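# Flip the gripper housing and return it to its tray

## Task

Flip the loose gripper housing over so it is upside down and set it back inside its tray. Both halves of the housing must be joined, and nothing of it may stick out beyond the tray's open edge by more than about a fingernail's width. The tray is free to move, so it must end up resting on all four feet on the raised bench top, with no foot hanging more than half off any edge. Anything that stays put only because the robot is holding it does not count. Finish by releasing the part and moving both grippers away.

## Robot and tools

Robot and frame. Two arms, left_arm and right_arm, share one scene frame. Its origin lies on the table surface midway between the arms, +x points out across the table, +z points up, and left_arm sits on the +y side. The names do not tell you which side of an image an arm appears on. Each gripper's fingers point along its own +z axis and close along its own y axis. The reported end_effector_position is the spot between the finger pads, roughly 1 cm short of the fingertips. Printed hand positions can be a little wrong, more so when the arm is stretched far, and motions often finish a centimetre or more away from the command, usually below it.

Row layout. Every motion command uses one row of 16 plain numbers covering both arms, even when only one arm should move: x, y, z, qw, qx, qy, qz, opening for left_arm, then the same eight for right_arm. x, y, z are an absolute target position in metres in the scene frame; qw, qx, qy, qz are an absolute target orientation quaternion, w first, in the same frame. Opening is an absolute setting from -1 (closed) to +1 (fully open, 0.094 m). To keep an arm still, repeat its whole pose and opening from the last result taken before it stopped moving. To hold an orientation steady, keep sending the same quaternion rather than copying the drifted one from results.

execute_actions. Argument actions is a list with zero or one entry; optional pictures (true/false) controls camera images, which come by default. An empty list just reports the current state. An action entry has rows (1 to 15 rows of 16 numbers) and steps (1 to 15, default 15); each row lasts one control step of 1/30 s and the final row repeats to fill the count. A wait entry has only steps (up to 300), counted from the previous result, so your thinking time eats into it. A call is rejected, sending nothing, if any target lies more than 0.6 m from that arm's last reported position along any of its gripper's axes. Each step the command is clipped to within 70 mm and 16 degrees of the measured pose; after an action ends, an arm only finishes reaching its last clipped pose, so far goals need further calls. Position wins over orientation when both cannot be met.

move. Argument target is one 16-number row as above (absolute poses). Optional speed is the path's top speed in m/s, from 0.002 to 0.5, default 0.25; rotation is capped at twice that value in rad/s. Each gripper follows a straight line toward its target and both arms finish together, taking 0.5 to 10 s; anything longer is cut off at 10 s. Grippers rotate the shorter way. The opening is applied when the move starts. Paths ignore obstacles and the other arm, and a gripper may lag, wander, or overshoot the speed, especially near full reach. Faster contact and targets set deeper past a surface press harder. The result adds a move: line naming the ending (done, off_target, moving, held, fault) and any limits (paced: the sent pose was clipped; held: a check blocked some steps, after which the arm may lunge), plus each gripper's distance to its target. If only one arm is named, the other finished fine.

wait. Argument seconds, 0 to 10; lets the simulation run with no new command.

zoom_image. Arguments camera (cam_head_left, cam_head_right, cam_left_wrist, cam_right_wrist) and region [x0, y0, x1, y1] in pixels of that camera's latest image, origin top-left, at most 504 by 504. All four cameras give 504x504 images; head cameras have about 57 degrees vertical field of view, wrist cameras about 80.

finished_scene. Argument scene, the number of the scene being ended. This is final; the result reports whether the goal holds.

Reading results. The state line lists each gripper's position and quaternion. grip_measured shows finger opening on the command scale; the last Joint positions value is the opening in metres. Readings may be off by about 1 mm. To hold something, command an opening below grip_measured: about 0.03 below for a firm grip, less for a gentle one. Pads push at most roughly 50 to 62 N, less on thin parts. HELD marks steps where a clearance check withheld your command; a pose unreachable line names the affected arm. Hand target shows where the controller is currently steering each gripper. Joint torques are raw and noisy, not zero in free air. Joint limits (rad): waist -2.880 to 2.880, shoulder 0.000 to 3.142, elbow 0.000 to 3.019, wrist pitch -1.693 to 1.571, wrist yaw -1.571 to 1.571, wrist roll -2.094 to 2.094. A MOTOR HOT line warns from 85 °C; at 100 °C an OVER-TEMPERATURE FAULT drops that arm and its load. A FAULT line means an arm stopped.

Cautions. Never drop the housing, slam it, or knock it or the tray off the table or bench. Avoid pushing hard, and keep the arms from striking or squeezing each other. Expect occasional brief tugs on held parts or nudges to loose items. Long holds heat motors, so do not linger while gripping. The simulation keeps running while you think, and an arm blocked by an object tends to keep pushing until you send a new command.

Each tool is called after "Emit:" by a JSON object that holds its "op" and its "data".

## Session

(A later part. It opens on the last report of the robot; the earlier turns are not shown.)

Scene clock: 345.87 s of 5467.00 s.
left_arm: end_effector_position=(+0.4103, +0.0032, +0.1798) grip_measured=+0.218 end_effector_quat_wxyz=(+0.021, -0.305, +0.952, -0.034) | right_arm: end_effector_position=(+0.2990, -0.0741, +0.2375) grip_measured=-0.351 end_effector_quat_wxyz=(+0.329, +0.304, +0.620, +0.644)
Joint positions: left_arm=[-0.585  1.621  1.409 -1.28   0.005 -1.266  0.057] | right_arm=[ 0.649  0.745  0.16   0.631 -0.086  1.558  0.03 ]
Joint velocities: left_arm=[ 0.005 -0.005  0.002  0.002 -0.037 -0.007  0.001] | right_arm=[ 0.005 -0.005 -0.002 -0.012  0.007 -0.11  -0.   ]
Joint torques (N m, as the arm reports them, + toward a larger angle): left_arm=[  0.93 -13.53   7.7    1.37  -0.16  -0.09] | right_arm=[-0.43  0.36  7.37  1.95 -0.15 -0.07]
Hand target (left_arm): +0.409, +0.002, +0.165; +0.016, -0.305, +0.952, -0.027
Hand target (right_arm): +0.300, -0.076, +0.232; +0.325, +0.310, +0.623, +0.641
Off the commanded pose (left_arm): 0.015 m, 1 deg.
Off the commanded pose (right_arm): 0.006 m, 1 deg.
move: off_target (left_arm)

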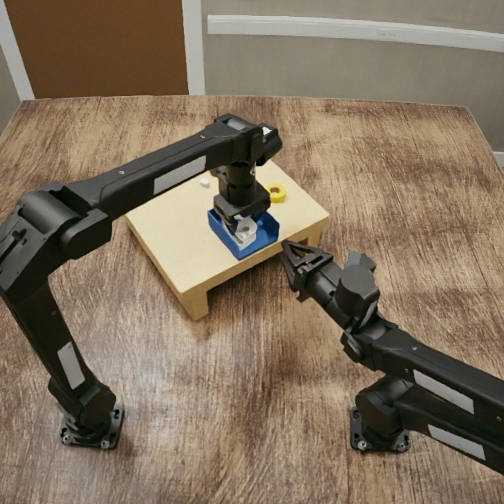

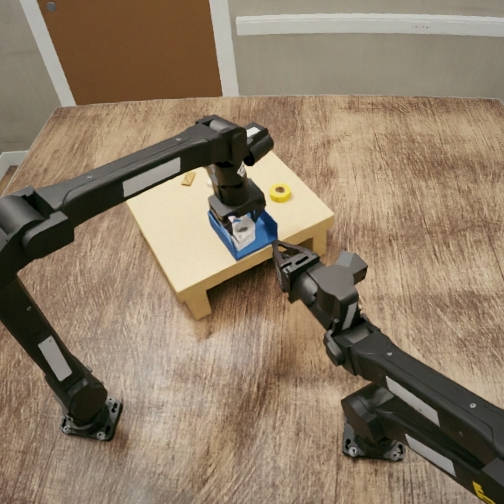

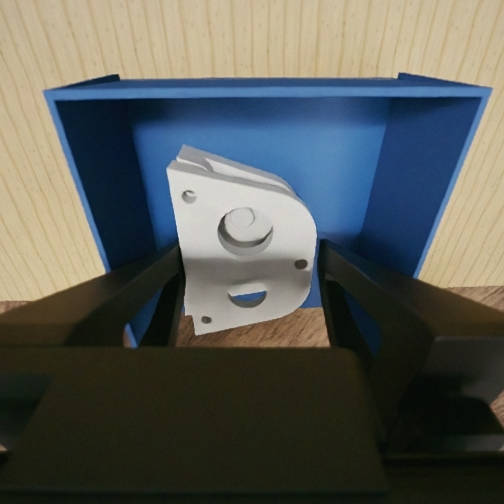

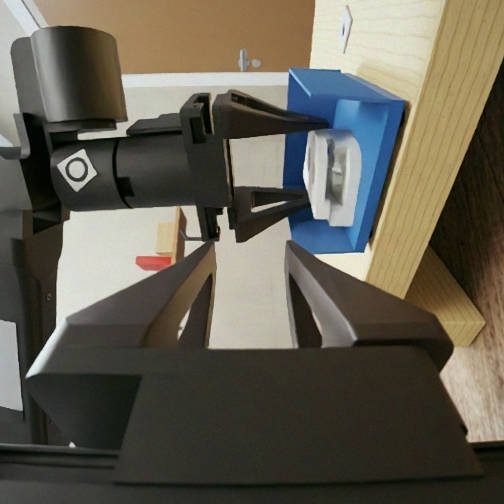

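Emit:
{"op": "move", "data": {"target": [0.407,0.005,0.183,0.016,-0.305,0.952,-0.027,0.22,0.30,-0.076,0.232,0.325,0.31,0.622,0.64,-0.35], "speed": 0.01}}

Emit:
{"op": "move", "data": {"target": [0.407,0.005,0.183,0.016,-0.305,0.952,-0.027,0.34,0.30,-0.076,0.232,0.325,0.31,0.622,0.64,-0.35], "speed": 0.01}}

Scene clock: 348.93 s of 5467.00 s.
left_arm: end_effector_position=(+0.4070, +0.0057, +0.1805) grip_measured=+0.218 end_effector_quat_wxyz=(+0.016, -0.305, +0.952, -0.028) | right_arm: end_effector_position=(+0.2990, -0.0741, +0.2375) grip_measured=-0.351 end_effector_quat_wxyz=(+0.329, +0.304, +0.620, +0.644)
Joint positions: left_arm=[-0.585  1.619  1.409 -1.296  0.005 -1.266  0.057] | right_arm=[ 0.649  0.745  0.16   0.631 -0.086  1.558  0.03 ]
Joint velocities: left_arm=[-0.005 -0.005  0.007 -0.002 -0.051 -0.037 -0.002] | right_arm=[ 0.005  0.005 -0.007 -0.002  0.007 -0.007  0.   ]
Joint torques (N m, as the arm reports them, + toward a larger angle): left_arm=[  1.11 -14.79   9.7    0.33  -0.17  -0.05] | right_arm=[-0.48  0.39  7.36  1.96 -0.16 -0.07]
Hand target (left_arm): +0.407, +0.005, +0.183; +0.016, -0.305, +0.952, -0.027
Hand target (right_arm): +0.300, -0.076, +0.232; +0.325, +0.310, +0.623, +0.641
Off the commanded pose (left_arm): 0.003 m, 0 deg.
Off the commanded pose (right_arm): 0.006 m, 1 deg.
move: done

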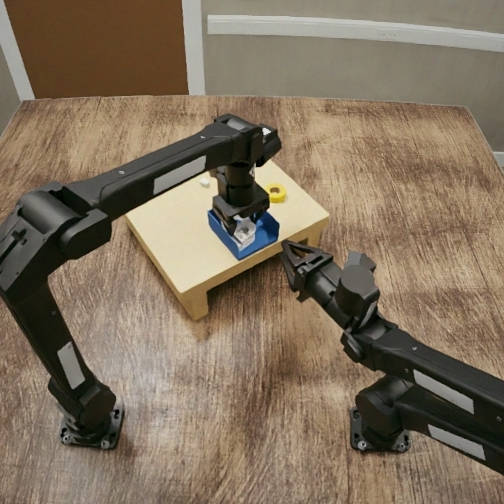

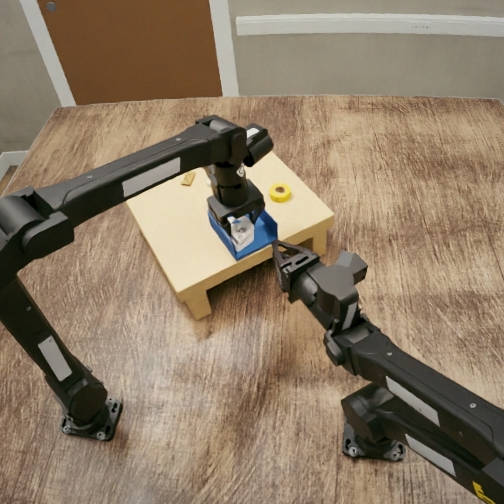

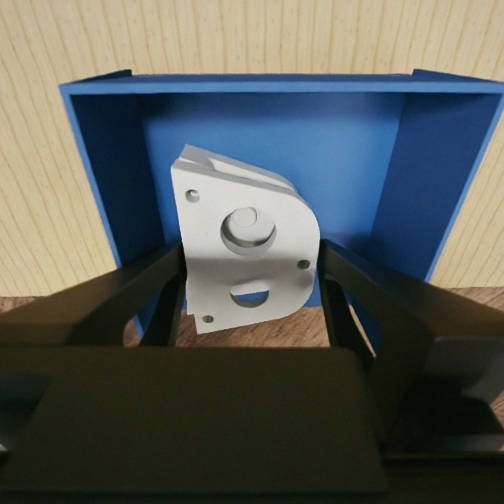

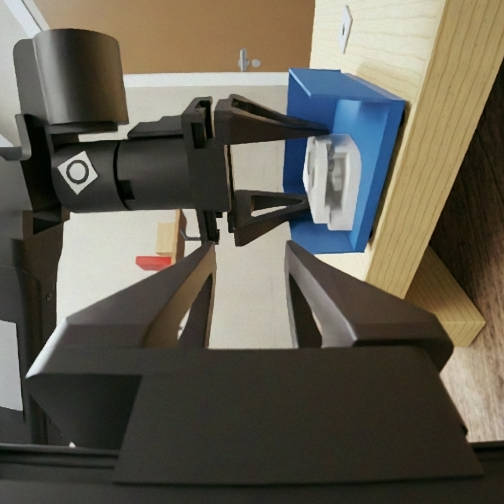

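Scene clock: 350.00 s of 5467.00 s.
left_arm: end_effector_position=(+0.4070, +0.0057, +0.1805) grip_measured=+0.338 end_effector_quat_wxyz=(+0.016, -0.305, +0.952, -0.028) | right_arm: end_effector_position=(+0.2990, -0.0741, +0.2375) grip_measured=-0.351 end_effector_quat_wxyz=(+0.329, +0.304, +0.620, +0.644)
Joint positions: left_arm=[-0.585  1.619  1.409 -1.296  0.005 -1.266  0.063] | right_arm=[ 0.649  0.745  0.16   0.631 -0.086  1.558  0.03 ]
Joint velocities: left_arm=[-0.005 -0.015  0.007  0.007 -0.051 -0.022  0.001] | right_arm=[-0.005  0.005  0.002  0.002 -0.066 -0.095  0.002]
Joint torques (N m, as the arm reports them, + toward a larger angle): left_arm=[  1.22 -14.94   9.73   0.26  -0.16  -0.05] | right_arm=[-0.47  0.46  7.38  1.96 -0.15 -0.07]
Hand target (left_arm): +0.407, +0.005, +0.183; +0.016, -0.305, +0.952, -0.027
Hand target (right_arm): +0.300, -0.076, +0.232; +0.325, +0.310, +0.623, +0.641
Off the commanded pose (left_arm): 0.003 m, 0 deg.
Off the commanded pose (right_arm): 0.006 m, 1 deg.
move: done

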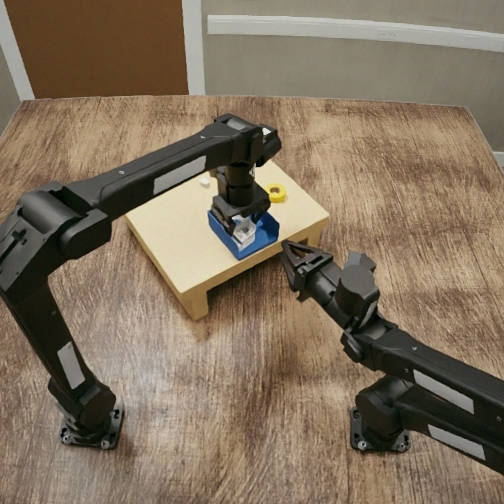

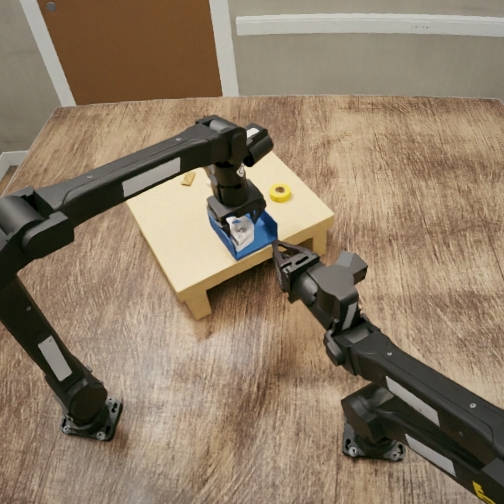

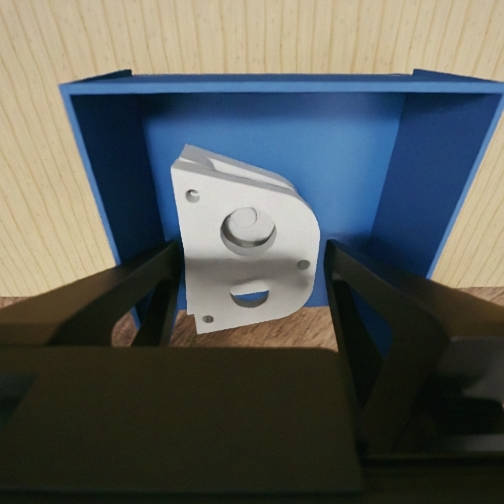

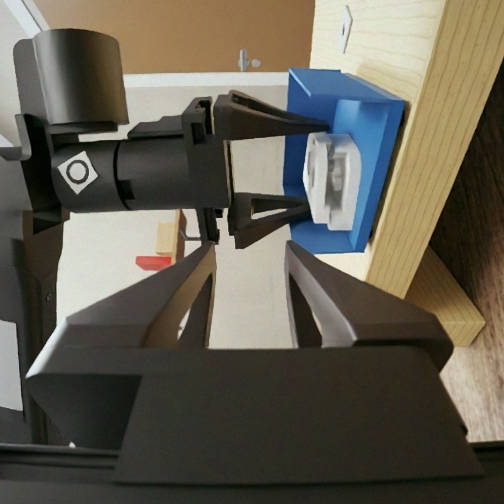

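Emit:
{"op": "move", "data": {"target": [0.407,0.004,0.166,0.016,-0.305,0.952,-0.027,0.34,0.30,-0.076,0.232,0.325,0.31,0.622,0.64,-0.35], "speed": 0.01}}

Scene clock: 353.77 s of 5467.00 s.
left_arm: end_effector_position=(+0.4059, +0.0065, +0.1721) grip_measured=+0.338 end_effector_quat_wxyz=(+0.017, -0.305, +0.952, -0.029) | right_arm: end_effector_position=(+0.2990, -0.0741, +0.2375) grip_measured=-0.351 end_effector_quat_wxyz=(+0.329, +0.304, +0.620, +0.644)
Joint positions: left_arm=[-0.585  1.619  1.387 -1.271  0.005 -1.266  0.063] | right_arm=[ 0.649  0.745  0.16   0.631 -0.086  1.558  0.03 ]
Joint velocities: left_arm=[ 0.005 -0.005 -0.022  0.007 -0.037 -0.007  0.   ] | right_arm=[-0.005  0.005 -0.002 -0.012 -0.051 -0.007 -0.001]
Joint torques (N m, as the arm reports them, + toward a larger angle): left_arm=[  0.94 -13.87   8.94   1.01  -0.17  -0.07] | right_arm=[-0.46  0.43  7.39  1.97 -0.15 -0.07]
Hand target (left_arm): +0.407, +0.004, +0.166; +0.016, -0.305, +0.952, -0.027
Hand target (right_arm): +0.300, -0.076, +0.232; +0.325, +0.310, +0.623, +0.641
Off the commanded pose (left_arm): 0.007 m, 0 deg.
Off the commanded pose (right_arm): 0.006 m, 1 deg.
move: done

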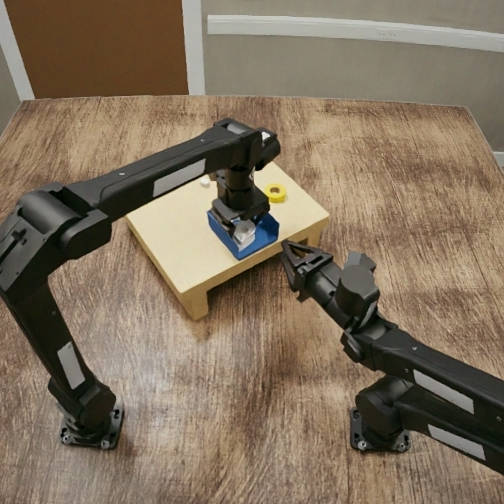

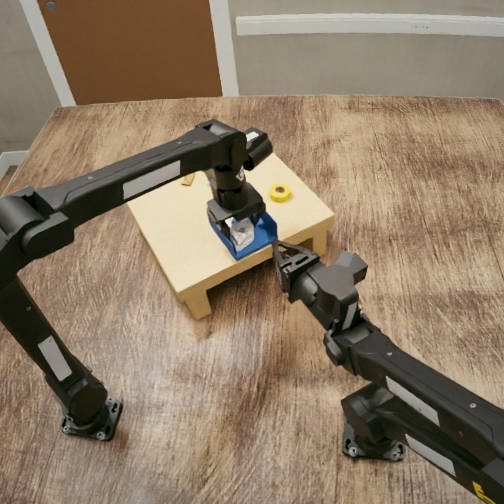

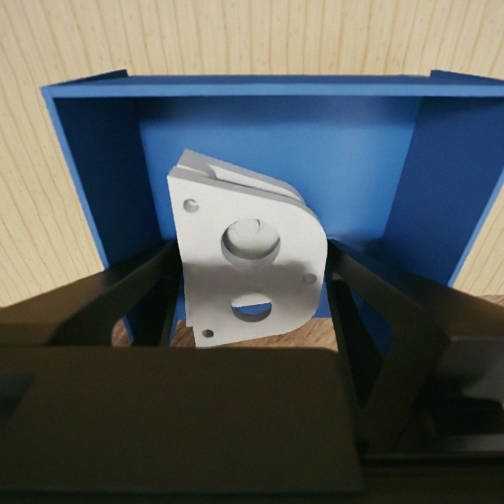

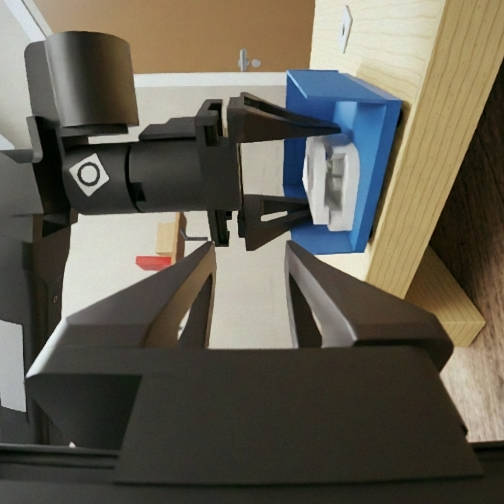

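Emit:
{"op": "execute_actions", "data": {"actions": [{"rows":[[0.407,0.004,0.164,0.016,-0.305,0.952,-0.027,0.29,0.30,-0.076,0.232,0.325,0.31,0.622,0.64,-0.35],[0.407,0.004,0.164,0.016,-0.305,0.952,-0.027,0.25,0.30,-0.076,0.232,0.325,0.31,0.622,0.64,-0.35],[0.407,0.004,0.164,0.016,-0.305,0.952,-0.027,0.22,0.30,-0.076,0.232,0.325,0.31,0.622,0.64,-0.35],[0.407,0.004,0.164,0.016,-0.305,0.952,-0.027,0.20,0.30,-0.076,0.232,0.325,0.31,0.622,0.64,-0.35],[0.407,0.004,0.164,0.016,-0.305,0.952,-0.027,0.18,0.30,-0.076,0.232,0.325,0.31,0.622,0.64,-0.35],[0.407,0.004,0.164,0.016,-0.305,0.952,-0.027,0.16,0.30,-0.076,0.232,0.325,0.31,0.622,0.64,-0.35],[0.407,0.004,0.164,0.016,-0.305,0.952,-0.027,0.145,0.30,-0.076,0.232,0.325,0.31,0.622,0.64,-0.35],[0.407,0.004,0.164,0.016,-0.305,0.952,-0.027,0.13,0.30,-0.076,0.232,0.325,0.31,0.622,0.64,-0.35],[0.407,0.004,0.164,0.016,-0.305,0.952,-0.027,0.115,0.30,-0.076,0.232,0.325,0.31,0.622,0.64,-0.35],[0.407,0.004,0.164,0.016,-0.305,0.952,-0.027,0.10,0.30,-0.076,0.232,0.325,0.31,0.622,0.64,-0.35],[0.407,0.004,0.164,0.016,-0.305,0.952,-0.027,0.085,0.30,-0.076,0.232,0.325,0.31,0.622,0.64,-0.35],[0.407,0.004,0.164,0.016,-0.305,0.952,-0.027,0.06,0.30,-0.076,0.232,0.325,0.31,0.622,0.64,-0.35]],"steps":15}], "pictures": false}}

Emit:
{"op": "execute_actions", "data": {"actions": [{"rows":[[0.407,0.004,0.164,0.016,-0.305,0.952,-0.027,0.06,0.30,-0.076,0.232,0.325,0.31,0.622,0.64,-0.35],[0.407,0.004,0.164,0.016,-0.305,0.952,-0.027,0.06,0.30,-0.076,0.232,0.325,0.31,0.622,0.64,-0.35],[0.407,0.004,0.164,0.016,-0.305,0.952,-0.027,0.1,0.30,-0.076,0.232,0.325,0.31,0.622,0.64,-0.35],[0.407,0.004,0.164,0.016,-0.305,0.952,-0.027,0.14,0.30,-0.076,0.232,0.325,0.31,0.622,0.64,-0.35]],"steps":15}]}}

Emit:
{"op": "zoom_image", "data": {"camera": "cam_right_wrist", "region": [260,100,400,260]}}

Scene clock: 361.60 s of 5467.00 s.
left_arm: end_effector_position=(+0.4049, +0.0073, +0.1691) grip_measured=+0.098 end_effector_quat_wxyz=(+0.016, -0.305, +0.952, -0.027) | right_arm: end_effector_position=(+0.2990, -0.0741, +0.2375) grip_measured=-0.351 end_effector_quat_wxyz=(+0.329, +0.304, +0.620, +0.644)
Joint positions: left_arm=[-0.585  1.62   1.38  -1.268  0.005 -1.266  0.052] | right_arm=[ 0.649  0.745  0.16   0.631 -0.086  1.558  0.03 ]
Joint velocities: left_arm=[-0.005 -0.015 -0.002 -0.007  0.037 -0.007  0.002] | right_arm=[-0.005 -0.005  0.002 -0.002 -0.051  0.051 -0.   ]
Joint torques (N m, as the arm reports them, + toward a larger angle): left_arm=[  0.97 -13.74   9.12   1.07  -0.17  -0.07] | right_arm=[-0.47  0.42  7.36  1.98 -0.15 -0.07]
Hand target (left_arm): +0.407, +0.004, +0.164; +0.016, -0.305, +0.952, -0.027
Hand target (right_arm): +0.300, -0.076, +0.232; +0.325, +0.310, +0.623, +0.641
Off the commanded pose (left_arm): 0.006 m, 0 deg.
Off the commanded pose (right_arm): 0.006 m, 1 deg.
Steps of this call (steps 1 to 90: nothing new was sent; then 4.33 s passed at rest; steps 91 to 105: all 15 steps of this action). Readings (end_effector_position):
91: left_arm (+0.4059, +0.0065, +0.1718) | right_arm (+0.2990, -0.0741, +0.2375)
92: left_arm (+0.4060, +0.0064, +0.1716) | right_arm (+0.2990, -0.0741, +0.2375)
94: left_arm (+0.4055, +0.0068, +0.1705) | right_arm (+0.2990, -0.0741, +0.2375)
98: left_arm (+0.4049, +0.0073, +0.1691) | right_arm (+0.2990, -0.0741, +0.2375)
105: the state above

Scene clock: 362.10 s of 5467.00 s.
left_arm: end_effector_position=(+0.4049, +0.0073, +0.1691) grip_measured=+0.139 end_effector_quat_wxyz=(+0.016, -0.305, +0.952, -0.027) | right_arm: end_effector_position=(+0.2990, -0.0741, +0.2375) grip_measured=-0.351 end_effector_quat_wxyz=(+0.329, +0.304, +0.620, +0.644)
Joint positions: left_arm=[-0.585  1.62   1.38  -1.268  0.005 -1.266  0.054] | right_arm=[ 0.649  0.745  0.16   0.631 -0.086  1.558  0.03 ]
Joint velocities: left_arm=[ 0.015  0.005  0.007 -0.012 -0.081 -0.081  0.   ] | right_arm=[ 0.005 -0.005 -0.007 -0.012  0.007 -0.022 -0.001]
Joint torques (N m, as the arm reports them, + toward a larger angle): left_arm=[  0.95 -13.93   9.11   1.06  -0.17  -0.08] | right_arm=[-0.47  0.47  7.38  1.99 -0.15 -0.07]
Hand target (left_arm): +0.407, +0.004, +0.164; +0.016, -0.305, +0.952, -0.027
Hand target (right_arm): +0.300, -0.076, +0.232; +0.325, +0.310, +0.623, +0.641
Off the commanded pose (left_arm): 0.006 m, 0 deg.
Off the commanded pose (right_arm): 0.006 m, 1 deg.
Steps of this call (steps 1 to 15: all 15 steps of this action). Readings (end_effector_position):
1: left_arm (+0.4049, +0.0073, +0.1691) | right_arm (+0.2990, -0.0741, +0.2375)
2: left_arm (+0.4049, +0.0073, +0.1691) | right_arm (+0.2990, -0.0741, +0.2375)
4: left_arm (+0.4049, +0.0073, +0.1691) | right_arm (+0.2990, -0.0741, +0.2375)
8: left_arm (+0.4049, +0.0073, +0.1691) | right_arm (+0.2990, -0.0741, +0.2375)
15: the state above

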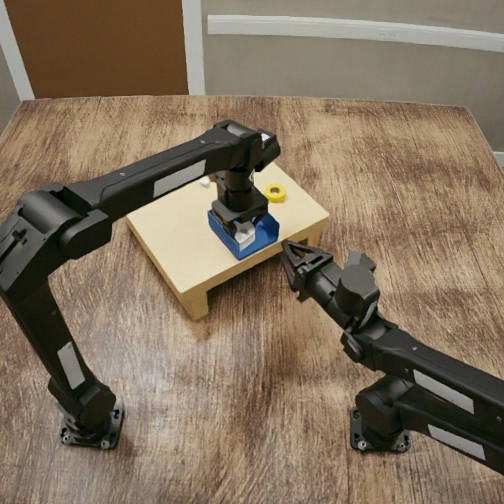

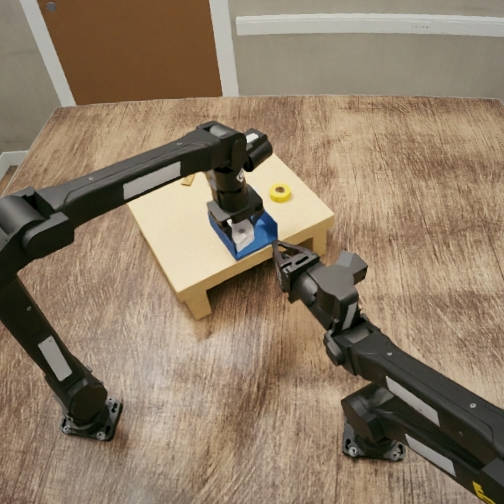

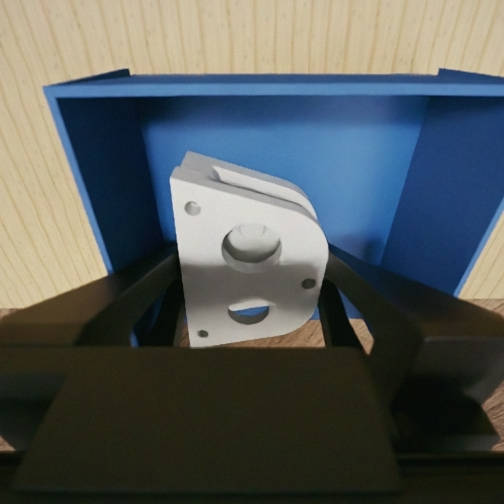

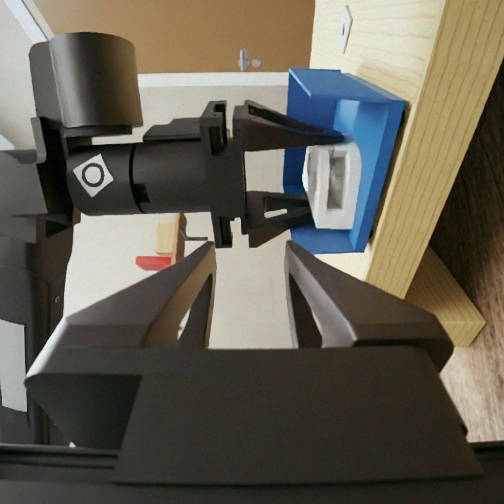

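Region (260, 100, 400, 260) of cam_right_wrist's 504x504 image, scaled by 3.150, with more detail than that image has; it fills the left 441 columns of this view, and the rest is white.

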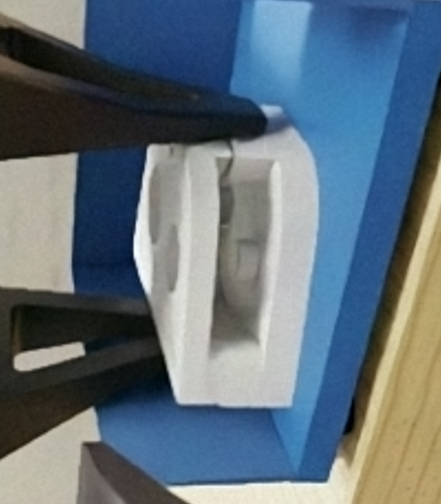

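Emit:
{"op": "zoom_image", "data": {"camera": "cam_left_wrist", "region": [150,130,350,350]}}

Region (150, 130, 350, 350) of cam_left_wrist's 504x504 image, scaled by 2.291, with more detail than that image has; it fills the left 458 columns of this view, and the rest is white.

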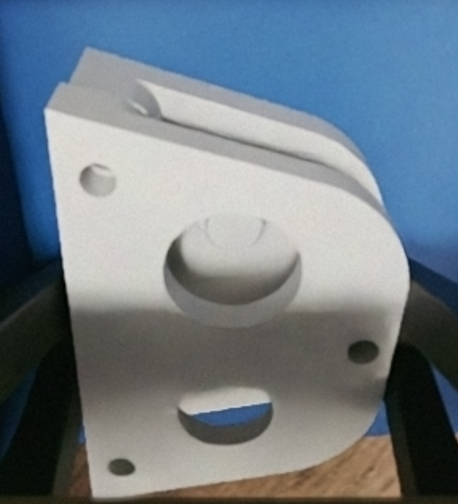

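Emit:
{"op": "execute_actions", "data": {"actions": [{"rows":[[0.407,0.004,0.162,0.016,-0.305,0.952,-0.027,0.11,0.30,-0.076,0.232,0.325,0.31,0.622,0.64,-0.35],[0.407,0.004,0.162,0.016,-0.305,0.952,-0.027,0.09,0.30,-0.076,0.232,0.325,0.31,0.622,0.64,-0.35],[0.407,0.004,0.162,0.016,-0.305,0.952,-0.027,0.05,0.30,-0.076,0.232,0.325,0.31,0.622,0.64,-0.35],[0.407,0.004,0.162,0.016,-0.305,0.952,-0.027,0.0,0.30,-0.076,0.232,0.325,0.31,0.622,0.64,-0.35]],"steps":15}], "pictures": false}}

Emit:
{"op": "execute_actions", "data": {"actions": [{"rows":[[0.407,0.004,0.162,0.016,-0.305,0.952,-0.027,0.1,0.30,-0.076,0.232,0.325,0.31,0.622,0.64,-0.35],[0.407,0.004,0.162,0.016,-0.305,0.952,-0.027,0.15,0.30,-0.076,0.232,0.325,0.31,0.622,0.64,-0.35]],"steps":15}]}}

Emit:
{"op": "zoom_image", "data": {"camera": "cam_right_wrist", "region": [280,120,380,240]}}

Emit:
{"op": "zoom_image", "data": {"camera": "cam_left_wrist", "region": [150,130,350,350]}}

Scene clock: 369.53 s of 5467.00 s.
left_arm: end_effector_position=(+0.4051, +0.0072, +0.1688) grip_measured=+0.095 end_effector_quat_wxyz=(+0.016, -0.305, +0.952, -0.028) | right_arm: end_effector_position=(+0.2990, -0.0741, +0.2375) grip_measured=-0.351 end_effector_quat_wxyz=(+0.329, +0.304, +0.620, +0.644)
Joint positions: left_arm=[-0.585  1.62   1.379 -1.266  0.005 -1.266  0.051] | right_arm=[ 0.649  0.745  0.16   0.631 -0.086  1.558  0.03 ]
Joint velocities: left_arm=[-0.015 -0.015 -0.017  0.007 -0.022  0.095 -0.   ] | right_arm=[-0.005  0.005 -0.012  0.007 -0.037 -0.007 -0.001]
Joint torques (N m, as the arm reports them, + toward a larger angle): left_arm=[  0.93 -13.62   8.88   1.15  -0.17  -0.08] | right_arm=[-0.47  0.41  7.35  1.96 -0.15 -0.07]
Hand target (left_arm): +0.407, +0.004, +0.162; +0.016, -0.305, +0.952, -0.027
Hand target (right_arm): +0.300, -0.076, +0.232; +0.325, +0.310, +0.623, +0.641
Off the commanded pose (left_arm): 0.008 m, 0 deg.
Off the commanded pose (right_arm): 0.006 m, 1 deg.
Steps of this call (steps 1 to 90: nothing new was sent; then 3.93 s passed at rest; steps 91 to 105: all 15 steps of this action). Readings (end_effector_position):
91: left_arm (+0.4049, +0.0073, +0.1690) | right_arm (+0.2990, -0.0741, +0.2375)
92: left_arm (+0.4051, +0.0071, +0.1690) | right_arm (+0.2990, -0.0741, +0.2375)
94: left_arm (+0.4051, +0.0072, +0.1688) | right_arm (+0.2990, -0.0741, +0.2375)
98: left_arm (+0.4051, +0.0072, +0.1688) | right_arm (+0.2990, -0.0741, +0.2375)
105: the state above

Scene clock: 370.03 s of 5467.00 s.
left_arm: end_effector_position=(+0.4052, +0.0071, +0.1678) grip_measured=+0.148 end_effector_quat_wxyz=(+0.016, -0.305, +0.952, -0.028) | right_arm: end_effector_position=(+0.2990, -0.0741, +0.2375) grip_measured=-0.351 end_effector_quat_wxyz=(+0.329, +0.304, +0.620, +0.644)
Joint positions: left_arm=[-0.585  1.621  1.378 -1.263  0.005 -1.266  0.054] | right_arm=[ 0.649  0.745  0.16   0.631 -0.086  1.558  0.03 ]
Joint velocities: left_arm=[ 0.005  0.005 -0.012  0.002  0.037  0.081 -0.   ] | right_arm=[ 0.005 -0.005 -0.012 -0.002  0.037  0.037 -0.   ]
Joint torques (N m, as the arm reports them, + toward a larger angle): left_arm=[  0.93 -13.83   9.03   1.06  -0.17  -0.08] | right_arm=[-0.46  0.4   7.37  1.95 -0.16 -0.07]
Hand target (left_arm): +0.407, +0.004, +0.162; +0.016, -0.305, +0.952, -0.027
Hand target (right_arm): +0.300, -0.076, +0.232; +0.325, +0.310, +0.623, +0.641
Off the commanded pose (left_arm): 0.007 m, 0 deg.
Off the commanded pose (right_arm): 0.006 m, 1 deg.
Steps of this call (steps 1 to 15: all 15 steps of this action). Readings (end_effector_position):
1: left_arm (+0.4051, +0.0072, +0.1688) | right_arm (+0.2990, -0.0741, +0.2375)
2: left_arm (+0.4051, +0.0072, +0.1688) | right_arm (+0.2990, -0.0741, +0.2375)
4: left_arm (+0.4053, +0.0070, +0.1689) | right_arm (+0.2990, -0.0741, +0.2375)
8: left_arm (+0.4051, +0.0071, +0.1680) | right_arm (+0.2990, -0.0741, +0.2375)
15: the state above

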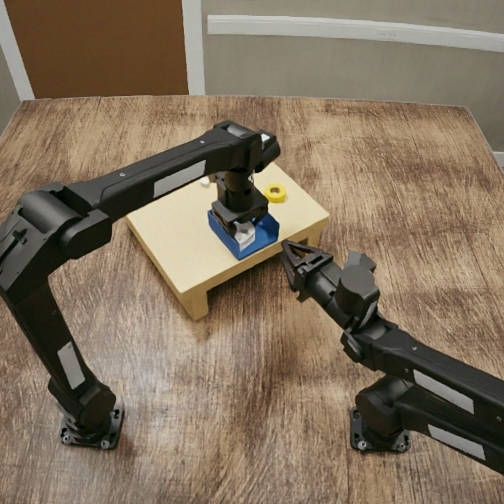

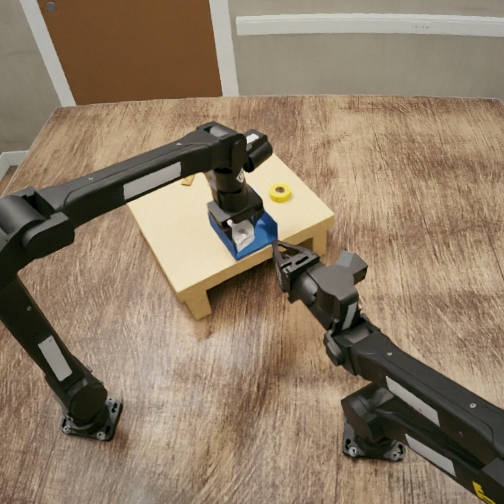

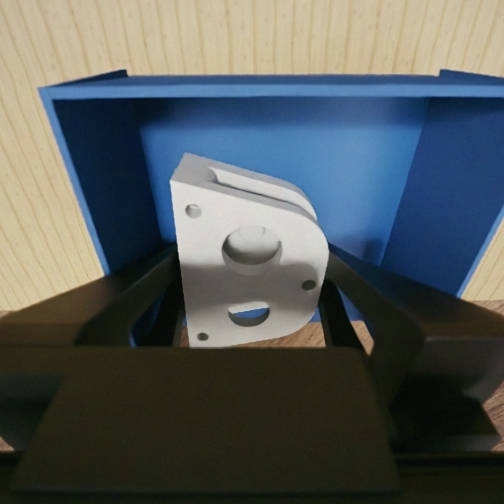

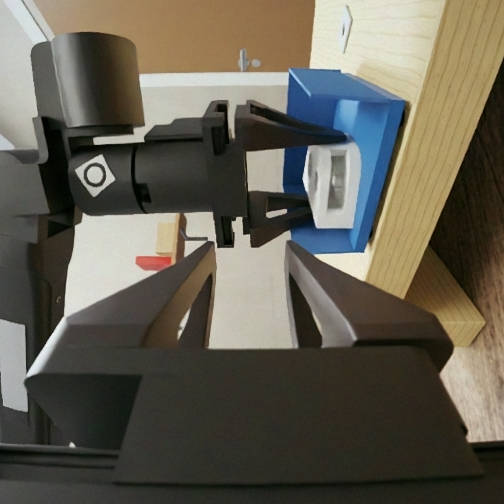

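Region (280, 120, 380, 240) of cam_right_wrist's 504x504 image, scaled by 4.200, with more detail than that image has.

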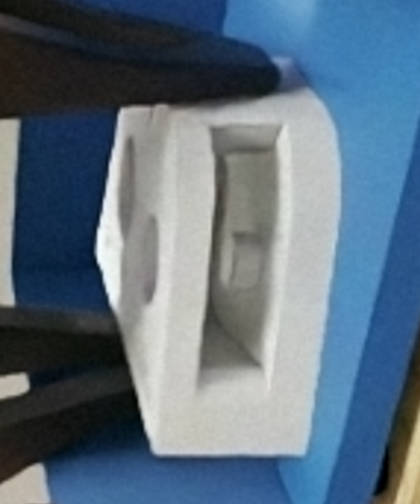

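Region (150, 130, 350, 350) of cam_left_wrist's 504x504 image, scaled by 2.291, with more detail than that image has; it fills the left 458 columns of this view, and the rest is white.

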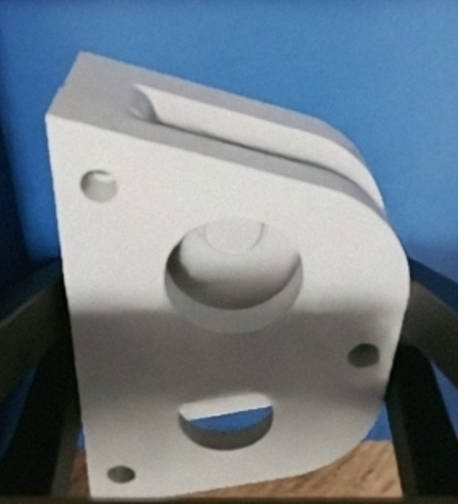

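Emit:
{"op": "execute_actions", "data": {"actions": [{"rows":[[0.407,0.004,0.164,0.016,-0.305,0.952,-0.027,0.11,0.30,-0.076,0.232,0.325,0.31,0.622,0.64,-0.35],[0.407,0.004,0.164,0.016,-0.305,0.952,-0.027,0.09,0.30,-0.076,0.232,0.325,0.31,0.622,0.64,-0.35],[0.407,0.004,0.164,0.016,-0.305,0.952,-0.027,0.04,0.30,-0.076,0.232,0.325,0.31,0.622,0.64,-0.35]],"steps":8}], "pictures": false}}

Emit:
{"op": "move", "data": {"target": [0.426,-0.006,0.18,0.016,-0.305,0.952,-0.027,0.04,0.30,-0.076,0.232,0.325,0.31,0.622,0.64,-0.35], "speed": 0.02}}

Scene clock: 374.63 s of 5467.00 s.
left_arm: end_effector_position=(+0.4052, +0.0071, +0.1678) grip_measured=+0.095 end_effector_quat_wxyz=(+0.016, -0.305, +0.952, -0.028) | right_arm: end_effector_position=(+0.2990, -0.0741, +0.2375) grip_measured=-0.351 end_effector_quat_wxyz=(+0.329, +0.304, +0.620, +0.644)
Joint positions: left_arm=[-0.585  1.621  1.378 -1.263  0.005 -1.266  0.051] | right_arm=[ 0.649  0.745  0.16   0.631 -0.086  1.558  0.03 ]
Joint velocities: left_arm=[ 0.005  0.005  0.007 -0.012 -0.022  0.051  0.001] | right_arm=[-0.005 -0.015 -0.002  0.002 -0.051 -0.066  0.   ]
Joint torques (N m, as the arm reports them, + toward a larger angle): left_arm=[  1.07 -13.86   9.33   0.85  -0.16  -0.09] | right_arm=[-0.48  0.37  7.36  1.97 -0.15 -0.07]
Hand target (left_arm): +0.407, +0.004, +0.164; +0.016, -0.305, +0.952, -0.027
Hand target (right_arm): +0.300, -0.076, +0.232; +0.325, +0.310, +0.623, +0.641
Off the commanded pose (left_arm): 0.005 m, 0 deg.
Off the commanded pose (right_arm): 0.006 m, 1 deg.
Steps of this call (steps 1 to 90: nothing new was sent; then 1.33 s passed at rest; steps 91 to 98: all 8 steps of this action). Readings (end_effector_position):
91: left_arm (+0.4052, +0.0071, +0.1678) | right_arm (+0.2990, -0.0741, +0.2375)
92: left_arm (+0.4052, +0.0071, +0.1678) | right_arm (+0.2990, -0.0741, +0.2375)
94: left_arm (+0.4052, +0.0071, +0.1678) | right_arm (+0.2990, -0.0741, +0.2375)
98: the state above

Scene clock: 376.47 s of 5467.00 s.
left_arm: end_effector_position=(+0.4136, +0.0007, +0.1683) grip_measured=+0.095 end_effector_quat_wxyz=(+0.009, -0.305, +0.952, -0.017) | right_arm: end_effector_position=(+0.2990, -0.0741, +0.2375) grip_measured=-0.351 end_effector_quat_wxyz=(+0.329, +0.304, +0.620, +0.644)
Joint positions: left_arm=[-0.585  1.663  1.432 -1.301  0.005 -1.266  0.051] | right_arm=[ 0.649  0.745  0.16   0.631 -0.086  1.558  0.03 ]
Joint velocities: left_arm=[-0.005 -0.005 -0.007 -0.007 -0.051 -0.007 -0.001] | right_arm=[-0.015  0.005 -0.012  0.017 -0.022  0.022 -0.001]
Joint torques (N m, as the arm reports them, + toward a larger angle): left_arm=[  1.71 -14.59  12.76   0.    -0.16   0.01] | right_arm=[-0.48  0.37  7.39  1.95 -0.16 -0.07]
Hand target (left_arm): +0.425, -0.005, +0.180; +0.016, -0.305, +0.952, -0.027
Hand target (right_arm): +0.300, -0.076, +0.232; +0.325, +0.310, +0.623, +0.641
Off the commanded pose (left_arm): 0.018 m, 1 deg.
Off the commanded pose (right_arm): 0.006 m, 1 deg.
move: off_target (left_arm)

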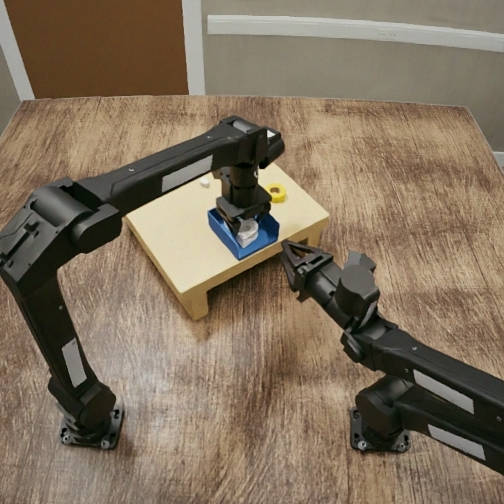

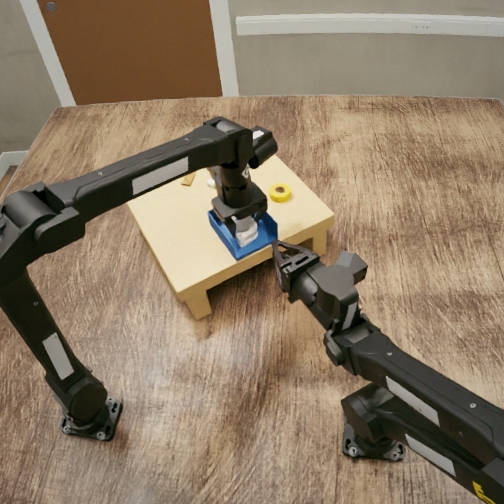

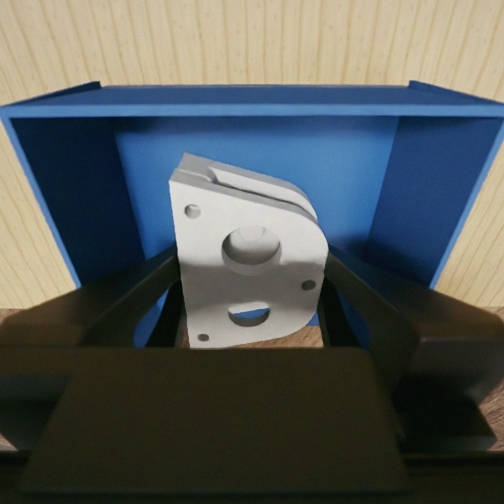

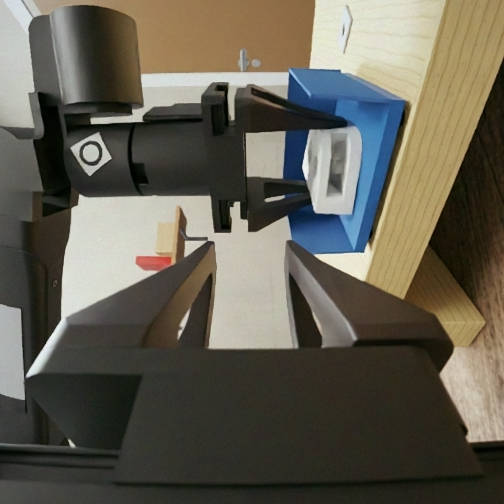

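Emit:
{"op": "execute_actions", "data": {"actions": [{"rows":[[0.426,-0.006,0.18,0.016,-0.305,0.952,-0.027,0.12,0.30,-0.076,0.232,0.325,0.31,0.622,0.64,-0.35],[0.426,-0.006,0.18,0.016,-0.305,0.952,-0.027,0.2,0.30,-0.076,0.232,0.325,0.31,0.622,0.64,-0.35],[0.426,-0.006,0.18,0.016,-0.305,0.952,-0.027,0.3,0.30,-0.076,0.232,0.325,0.31,0.622,0.64,-0.35],[0.426,-0.006,0.18,0.016,-0.305,0.952,-0.027,0.4,0.30,-0.076,0.232,0.325,0.31,0.622,0.64,-0.35],[0.426,-0.006,0.18,0.016,-0.305,0.952,-0.027,0.4,0.30,-0.076,0.232,0.325,0.31,0.622,0.64,-0.35],[0.426,-0.006,0.18,0.016,-0.305,0.952,-0.027,0.4,0.30,-0.076,0.232,0.325,0.31,0.622,0.64,-0.35],[0.426,-0.006,0.183,0.016,-0.305,0.952,-0.027,0.4,0.30,-0.076,0.232,0.325,0.31,0.622,0.64,-0.35],[0.426,-0.006,0.186,0.016,-0.305,0.952,-0.027,0.4,0.30,-0.076,0.232,0.325,0.31,0.622,0.64,-0.35],[0.426,-0.006,0.19,0.016,-0.305,0.952,-0.027,0.4,0.30,-0.076,0.232,0.325,0.31,0.622,0.64,-0.35],[0.426,-0.006,0.194,0.016,-0.305,0.952,-0.027,0.4,0.30,-0.076,0.232,0.325,0.31,0.622,0.64,-0.35],[0.426,-0.006,0.198,0.016,-0.305,0.952,-0.027,0.4,0.30,-0.076,0.232,0.325,0.31,0.622,0.64,-0.35],[0.426,-0.006,0.203,0.016,-0.305,0.952,-0.027,0.4,0.30,-0.076,0.232,0.325,0.31,0.622,0.64,-0.35],[0.426,-0.006,0.208,0.016,-0.305,0.952,-0.027,0.4,0.30,-0.076,0.232,0.325,0.31,0.622,0.64,-0.35],[0.426,-0.006,0.214,0.016,-0.305,0.952,-0.027,0.4,0.30,-0.076,0.232,0.325,0.31,0.622,0.64,-0.35],[0.426,-0.006,0.22,0.016,-0.305,0.952,-0.027,0.4,0.30,-0.076,0.232,0.325,0.31,0.622,0.64,-0.35]],"steps":15}], "pictures": false}}

Emit:
{"op": "move", "data": {"target": [0.426,-0.006,0.29,0.016,-0.305,0.952,-0.027,0.1,0.30,-0.076,0.232,0.325,0.31,0.622,0.64,-0.35], "speed": 0.08}}

Emit:
{"op": "zoom_image", "data": {"camera": "cam_right_wrist", "region": [260,50,440,280]}}

Scene clock: 383.20 s of 5467.00 s.
left_arm: end_effector_position=(+0.4138, +0.0005, +0.1891) grip_measured=+0.398 end_effector_quat_wxyz=(+0.004, -0.305, +0.952, -0.011) | right_arm: end_effector_position=(+0.2990, -0.0741, +0.2375) grip_measured=-0.351 end_effector_quat_wxyz=(+0.329, +0.304, +0.620, +0.644)
Joint positions: left_arm=[-0.585  1.664  1.489 -1.374  0.005 -1.266  0.066] | right_arm=[ 0.649  0.745  0.16   0.631 -0.086  1.558  0.03 ]
Joint velocities: left_arm=[-0.005 -0.024  0.349 -0.398  0.007  0.037 -0.   ] | right_arm=[-0.005 -0.005  0.007  0.012 -0.007 -0.037  0.   ]
Joint torques (N m, as the arm reports them, + toward a larger angle): left_arm=[  1.66 -16.64  12.93   0.58  -0.16  -0.02] | right_arm=[-0.42  0.4   7.37  1.96 -0.15 -0.08]
Hand target (left_arm): +0.424, -0.005, +0.220; +0.017, -0.305, +0.952, -0.028
Hand target (right_arm): +0.300, -0.076, +0.232; +0.325, +0.310, +0.623, +0.641
Off the commanded pose (left_arm): 0.034 m, 2 deg.
Off the commanded pose (right_arm): 0.006 m, 1 deg.
Steps of this call (steps 1 to 90: nothing new was sent; then 3.23 s passed at rest; steps 91 to 105: all 15 steps of this action). Readings (end_effector_position):
91: left_arm (+0.4136, +0.0007, +0.1683) | right_arm (+0.2990, -0.0741, +0.2375)
92: left_arm (+0.4136, +0.0007, +0.1683) | right_arm (+0.2990, -0.0741, +0.2375)
94: left_arm (+0.4136, +0.0007, +0.1683) | right_arm (+0.2990, -0.0741, +0.2375)
98: left_arm (+0.4132, +0.0010, +0.1693) | right_arm (+0.2990, -0.0741, +0.2375)
105: the state above

Scene clock: 385.00 s of 5467.00 s.
left_arm: end_effector_position=(+0.4181, -0.0026, +0.2731) grip_measured=+0.102 end_effector_quat_wxyz=(+0.006, -0.305, +0.952, -0.013) | right_arm: end_effector_position=(+0.2990, -0.0741, +0.2375) grip_measured=-0.351 end_effector_quat_wxyz=(+0.329, +0.304, +0.620, +0.644)
Joint positions: left_arm=[-0.585  1.659  1.703 -1.587  0.005 -1.266  0.052] | right_arm=[ 0.649  0.745  0.16   0.631 -0.086  1.558  0.03 ]
Joint velocities: left_arm=[-0.005 -0.005  0.007  0.002  0.051 -0.066 -0.002] | right_arm=[-0.005 -0.005 -0.022  0.007 -0.007  0.095 -0.   ]
Joint torques (N m, as the arm reports them, + toward a larger angle): left_arm=[  1.67 -16.98  12.89   0.36  -0.15   0.  ] | right_arm=[-0.41  0.42  7.38  1.96 -0.15 -0.07]
Hand target (left_arm): +0.425, -0.005, +0.290; +0.016, -0.305, +0.952, -0.027
Hand target (right_arm): +0.300, -0.076, +0.232; +0.325, +0.310, +0.623, +0.641
Off the commanded pose (left_arm): 0.019 m, 2 deg.
Off the commanded pose (right_arm): 0.006 m, 1 deg.
move: off_target (left_arm)

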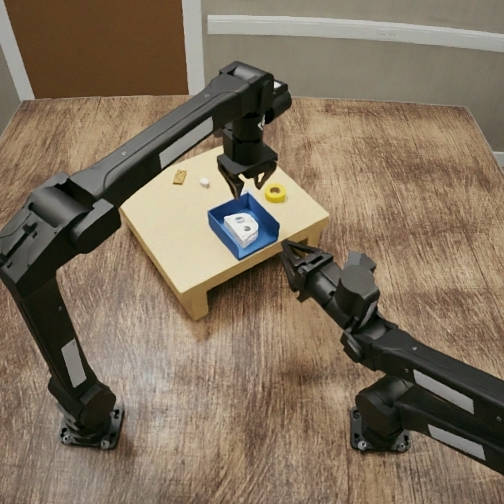

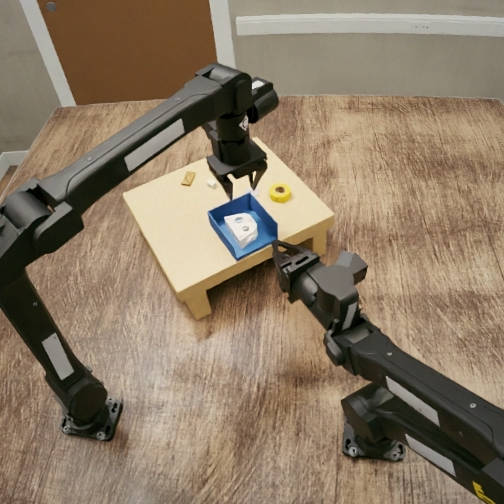

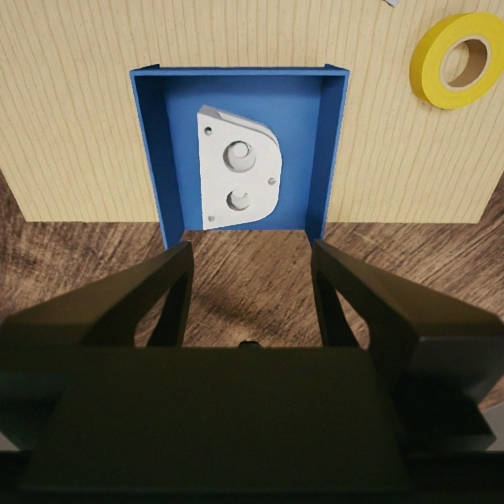

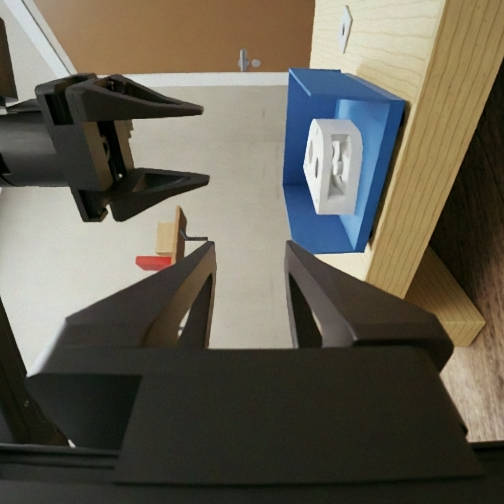

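Region (260, 50, 440, 280) of cam_right_wrist's 504x504 image, scaled by 2.191, with more detail than that image has; it fills the left 394 columns of this view, and the rest is white.

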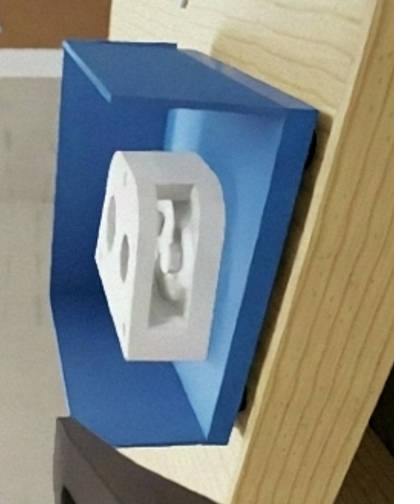

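Good.

Emit:
{"op": "move", "data": {"target": [0.33,0.12,0.28,0.016,-0.305,0.952,-0.027,0.1,0.26,-0.12,0.24,0.325,0.31,0.622,0.64,-0.35], "speed": 0.2}}

Emit:
{"op": "finished_scene", "data": {"scene": 2}}

Scene clock: 401.37 s of 5467.00 s.
left_arm: end_effector_position=(+0.3268, +0.1202, +0.2811) grip_measured=+0.102 end_effector_quat_wxyz=(+0.016, -0.308, +0.951, -0.024) | right_arm: end_effector_position=(+0.2576, -0.1200, +0.2460) grip_measured=-0.351 end_effector_quat_wxyz=(+0.331, +0.303, +0.621, +0.642)
Joint positions: left_arm=[-0.466  1.262  1.3   -1.553  0.008 -1.153  0.052] | right_arm=[ 0.513  0.251  0.106  0.191 -0.221  1.558  0.03 ]
Joint velocities: left_arm=[-0.005 -0.015 -0.002 -0.017 -0.022 -0.037 -0.   ] | right_arm=[-0.015  0.005  0.012 -0.012 -0.051 -0.037  0.   ]
Joint torques (N m, as the arm reports them, + toward a larger angle): left_arm=[ 1.84 -8.83  9.56  0.87 -0.04  0.08] | right_arm=[-0.29  2.8   8.63  1.66 -0.16 -0.06]
Hand target (left_arm): +0.330, +0.120, +0.281; +0.017, -0.305, +0.952, -0.026
Hand target (right_arm): +0.258, -0.121, +0.241; +0.326, +0.309, +0.623, +0.640
Off the commanded pose (left_arm): 0.003 m, 1 deg.
Off the commanded pose (right_arm): 0.006 m, 1 deg.
After step 90, 12.10 s passed at rest.
move: done

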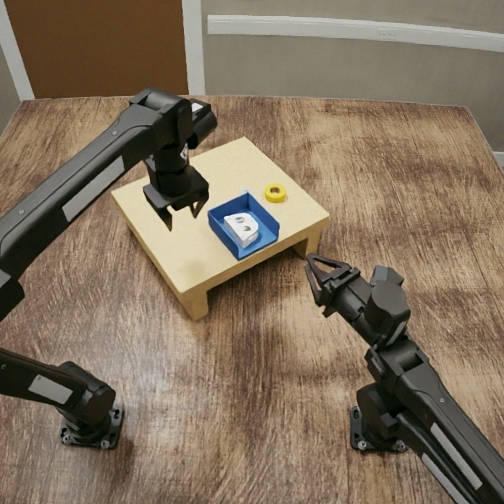

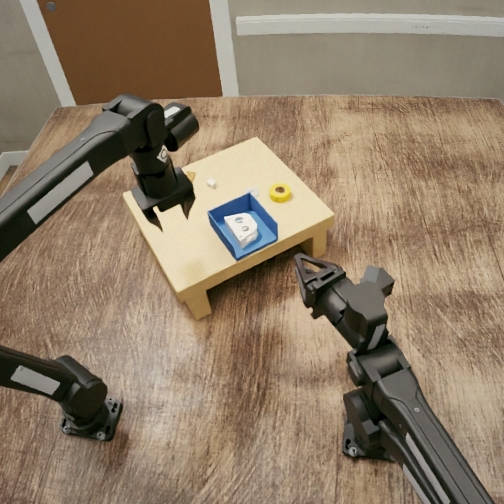

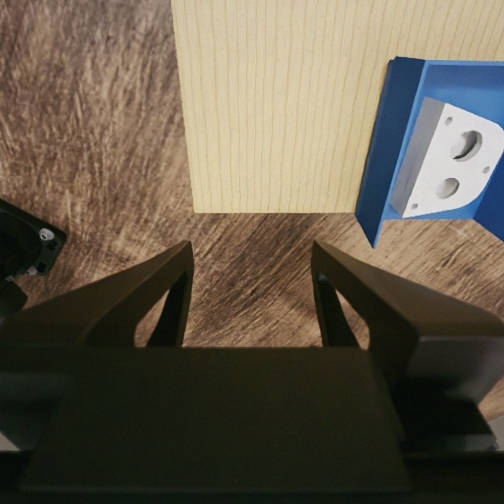

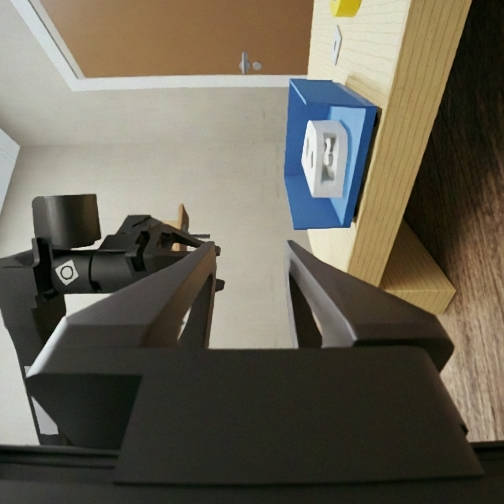

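The scene is finished: the task was done.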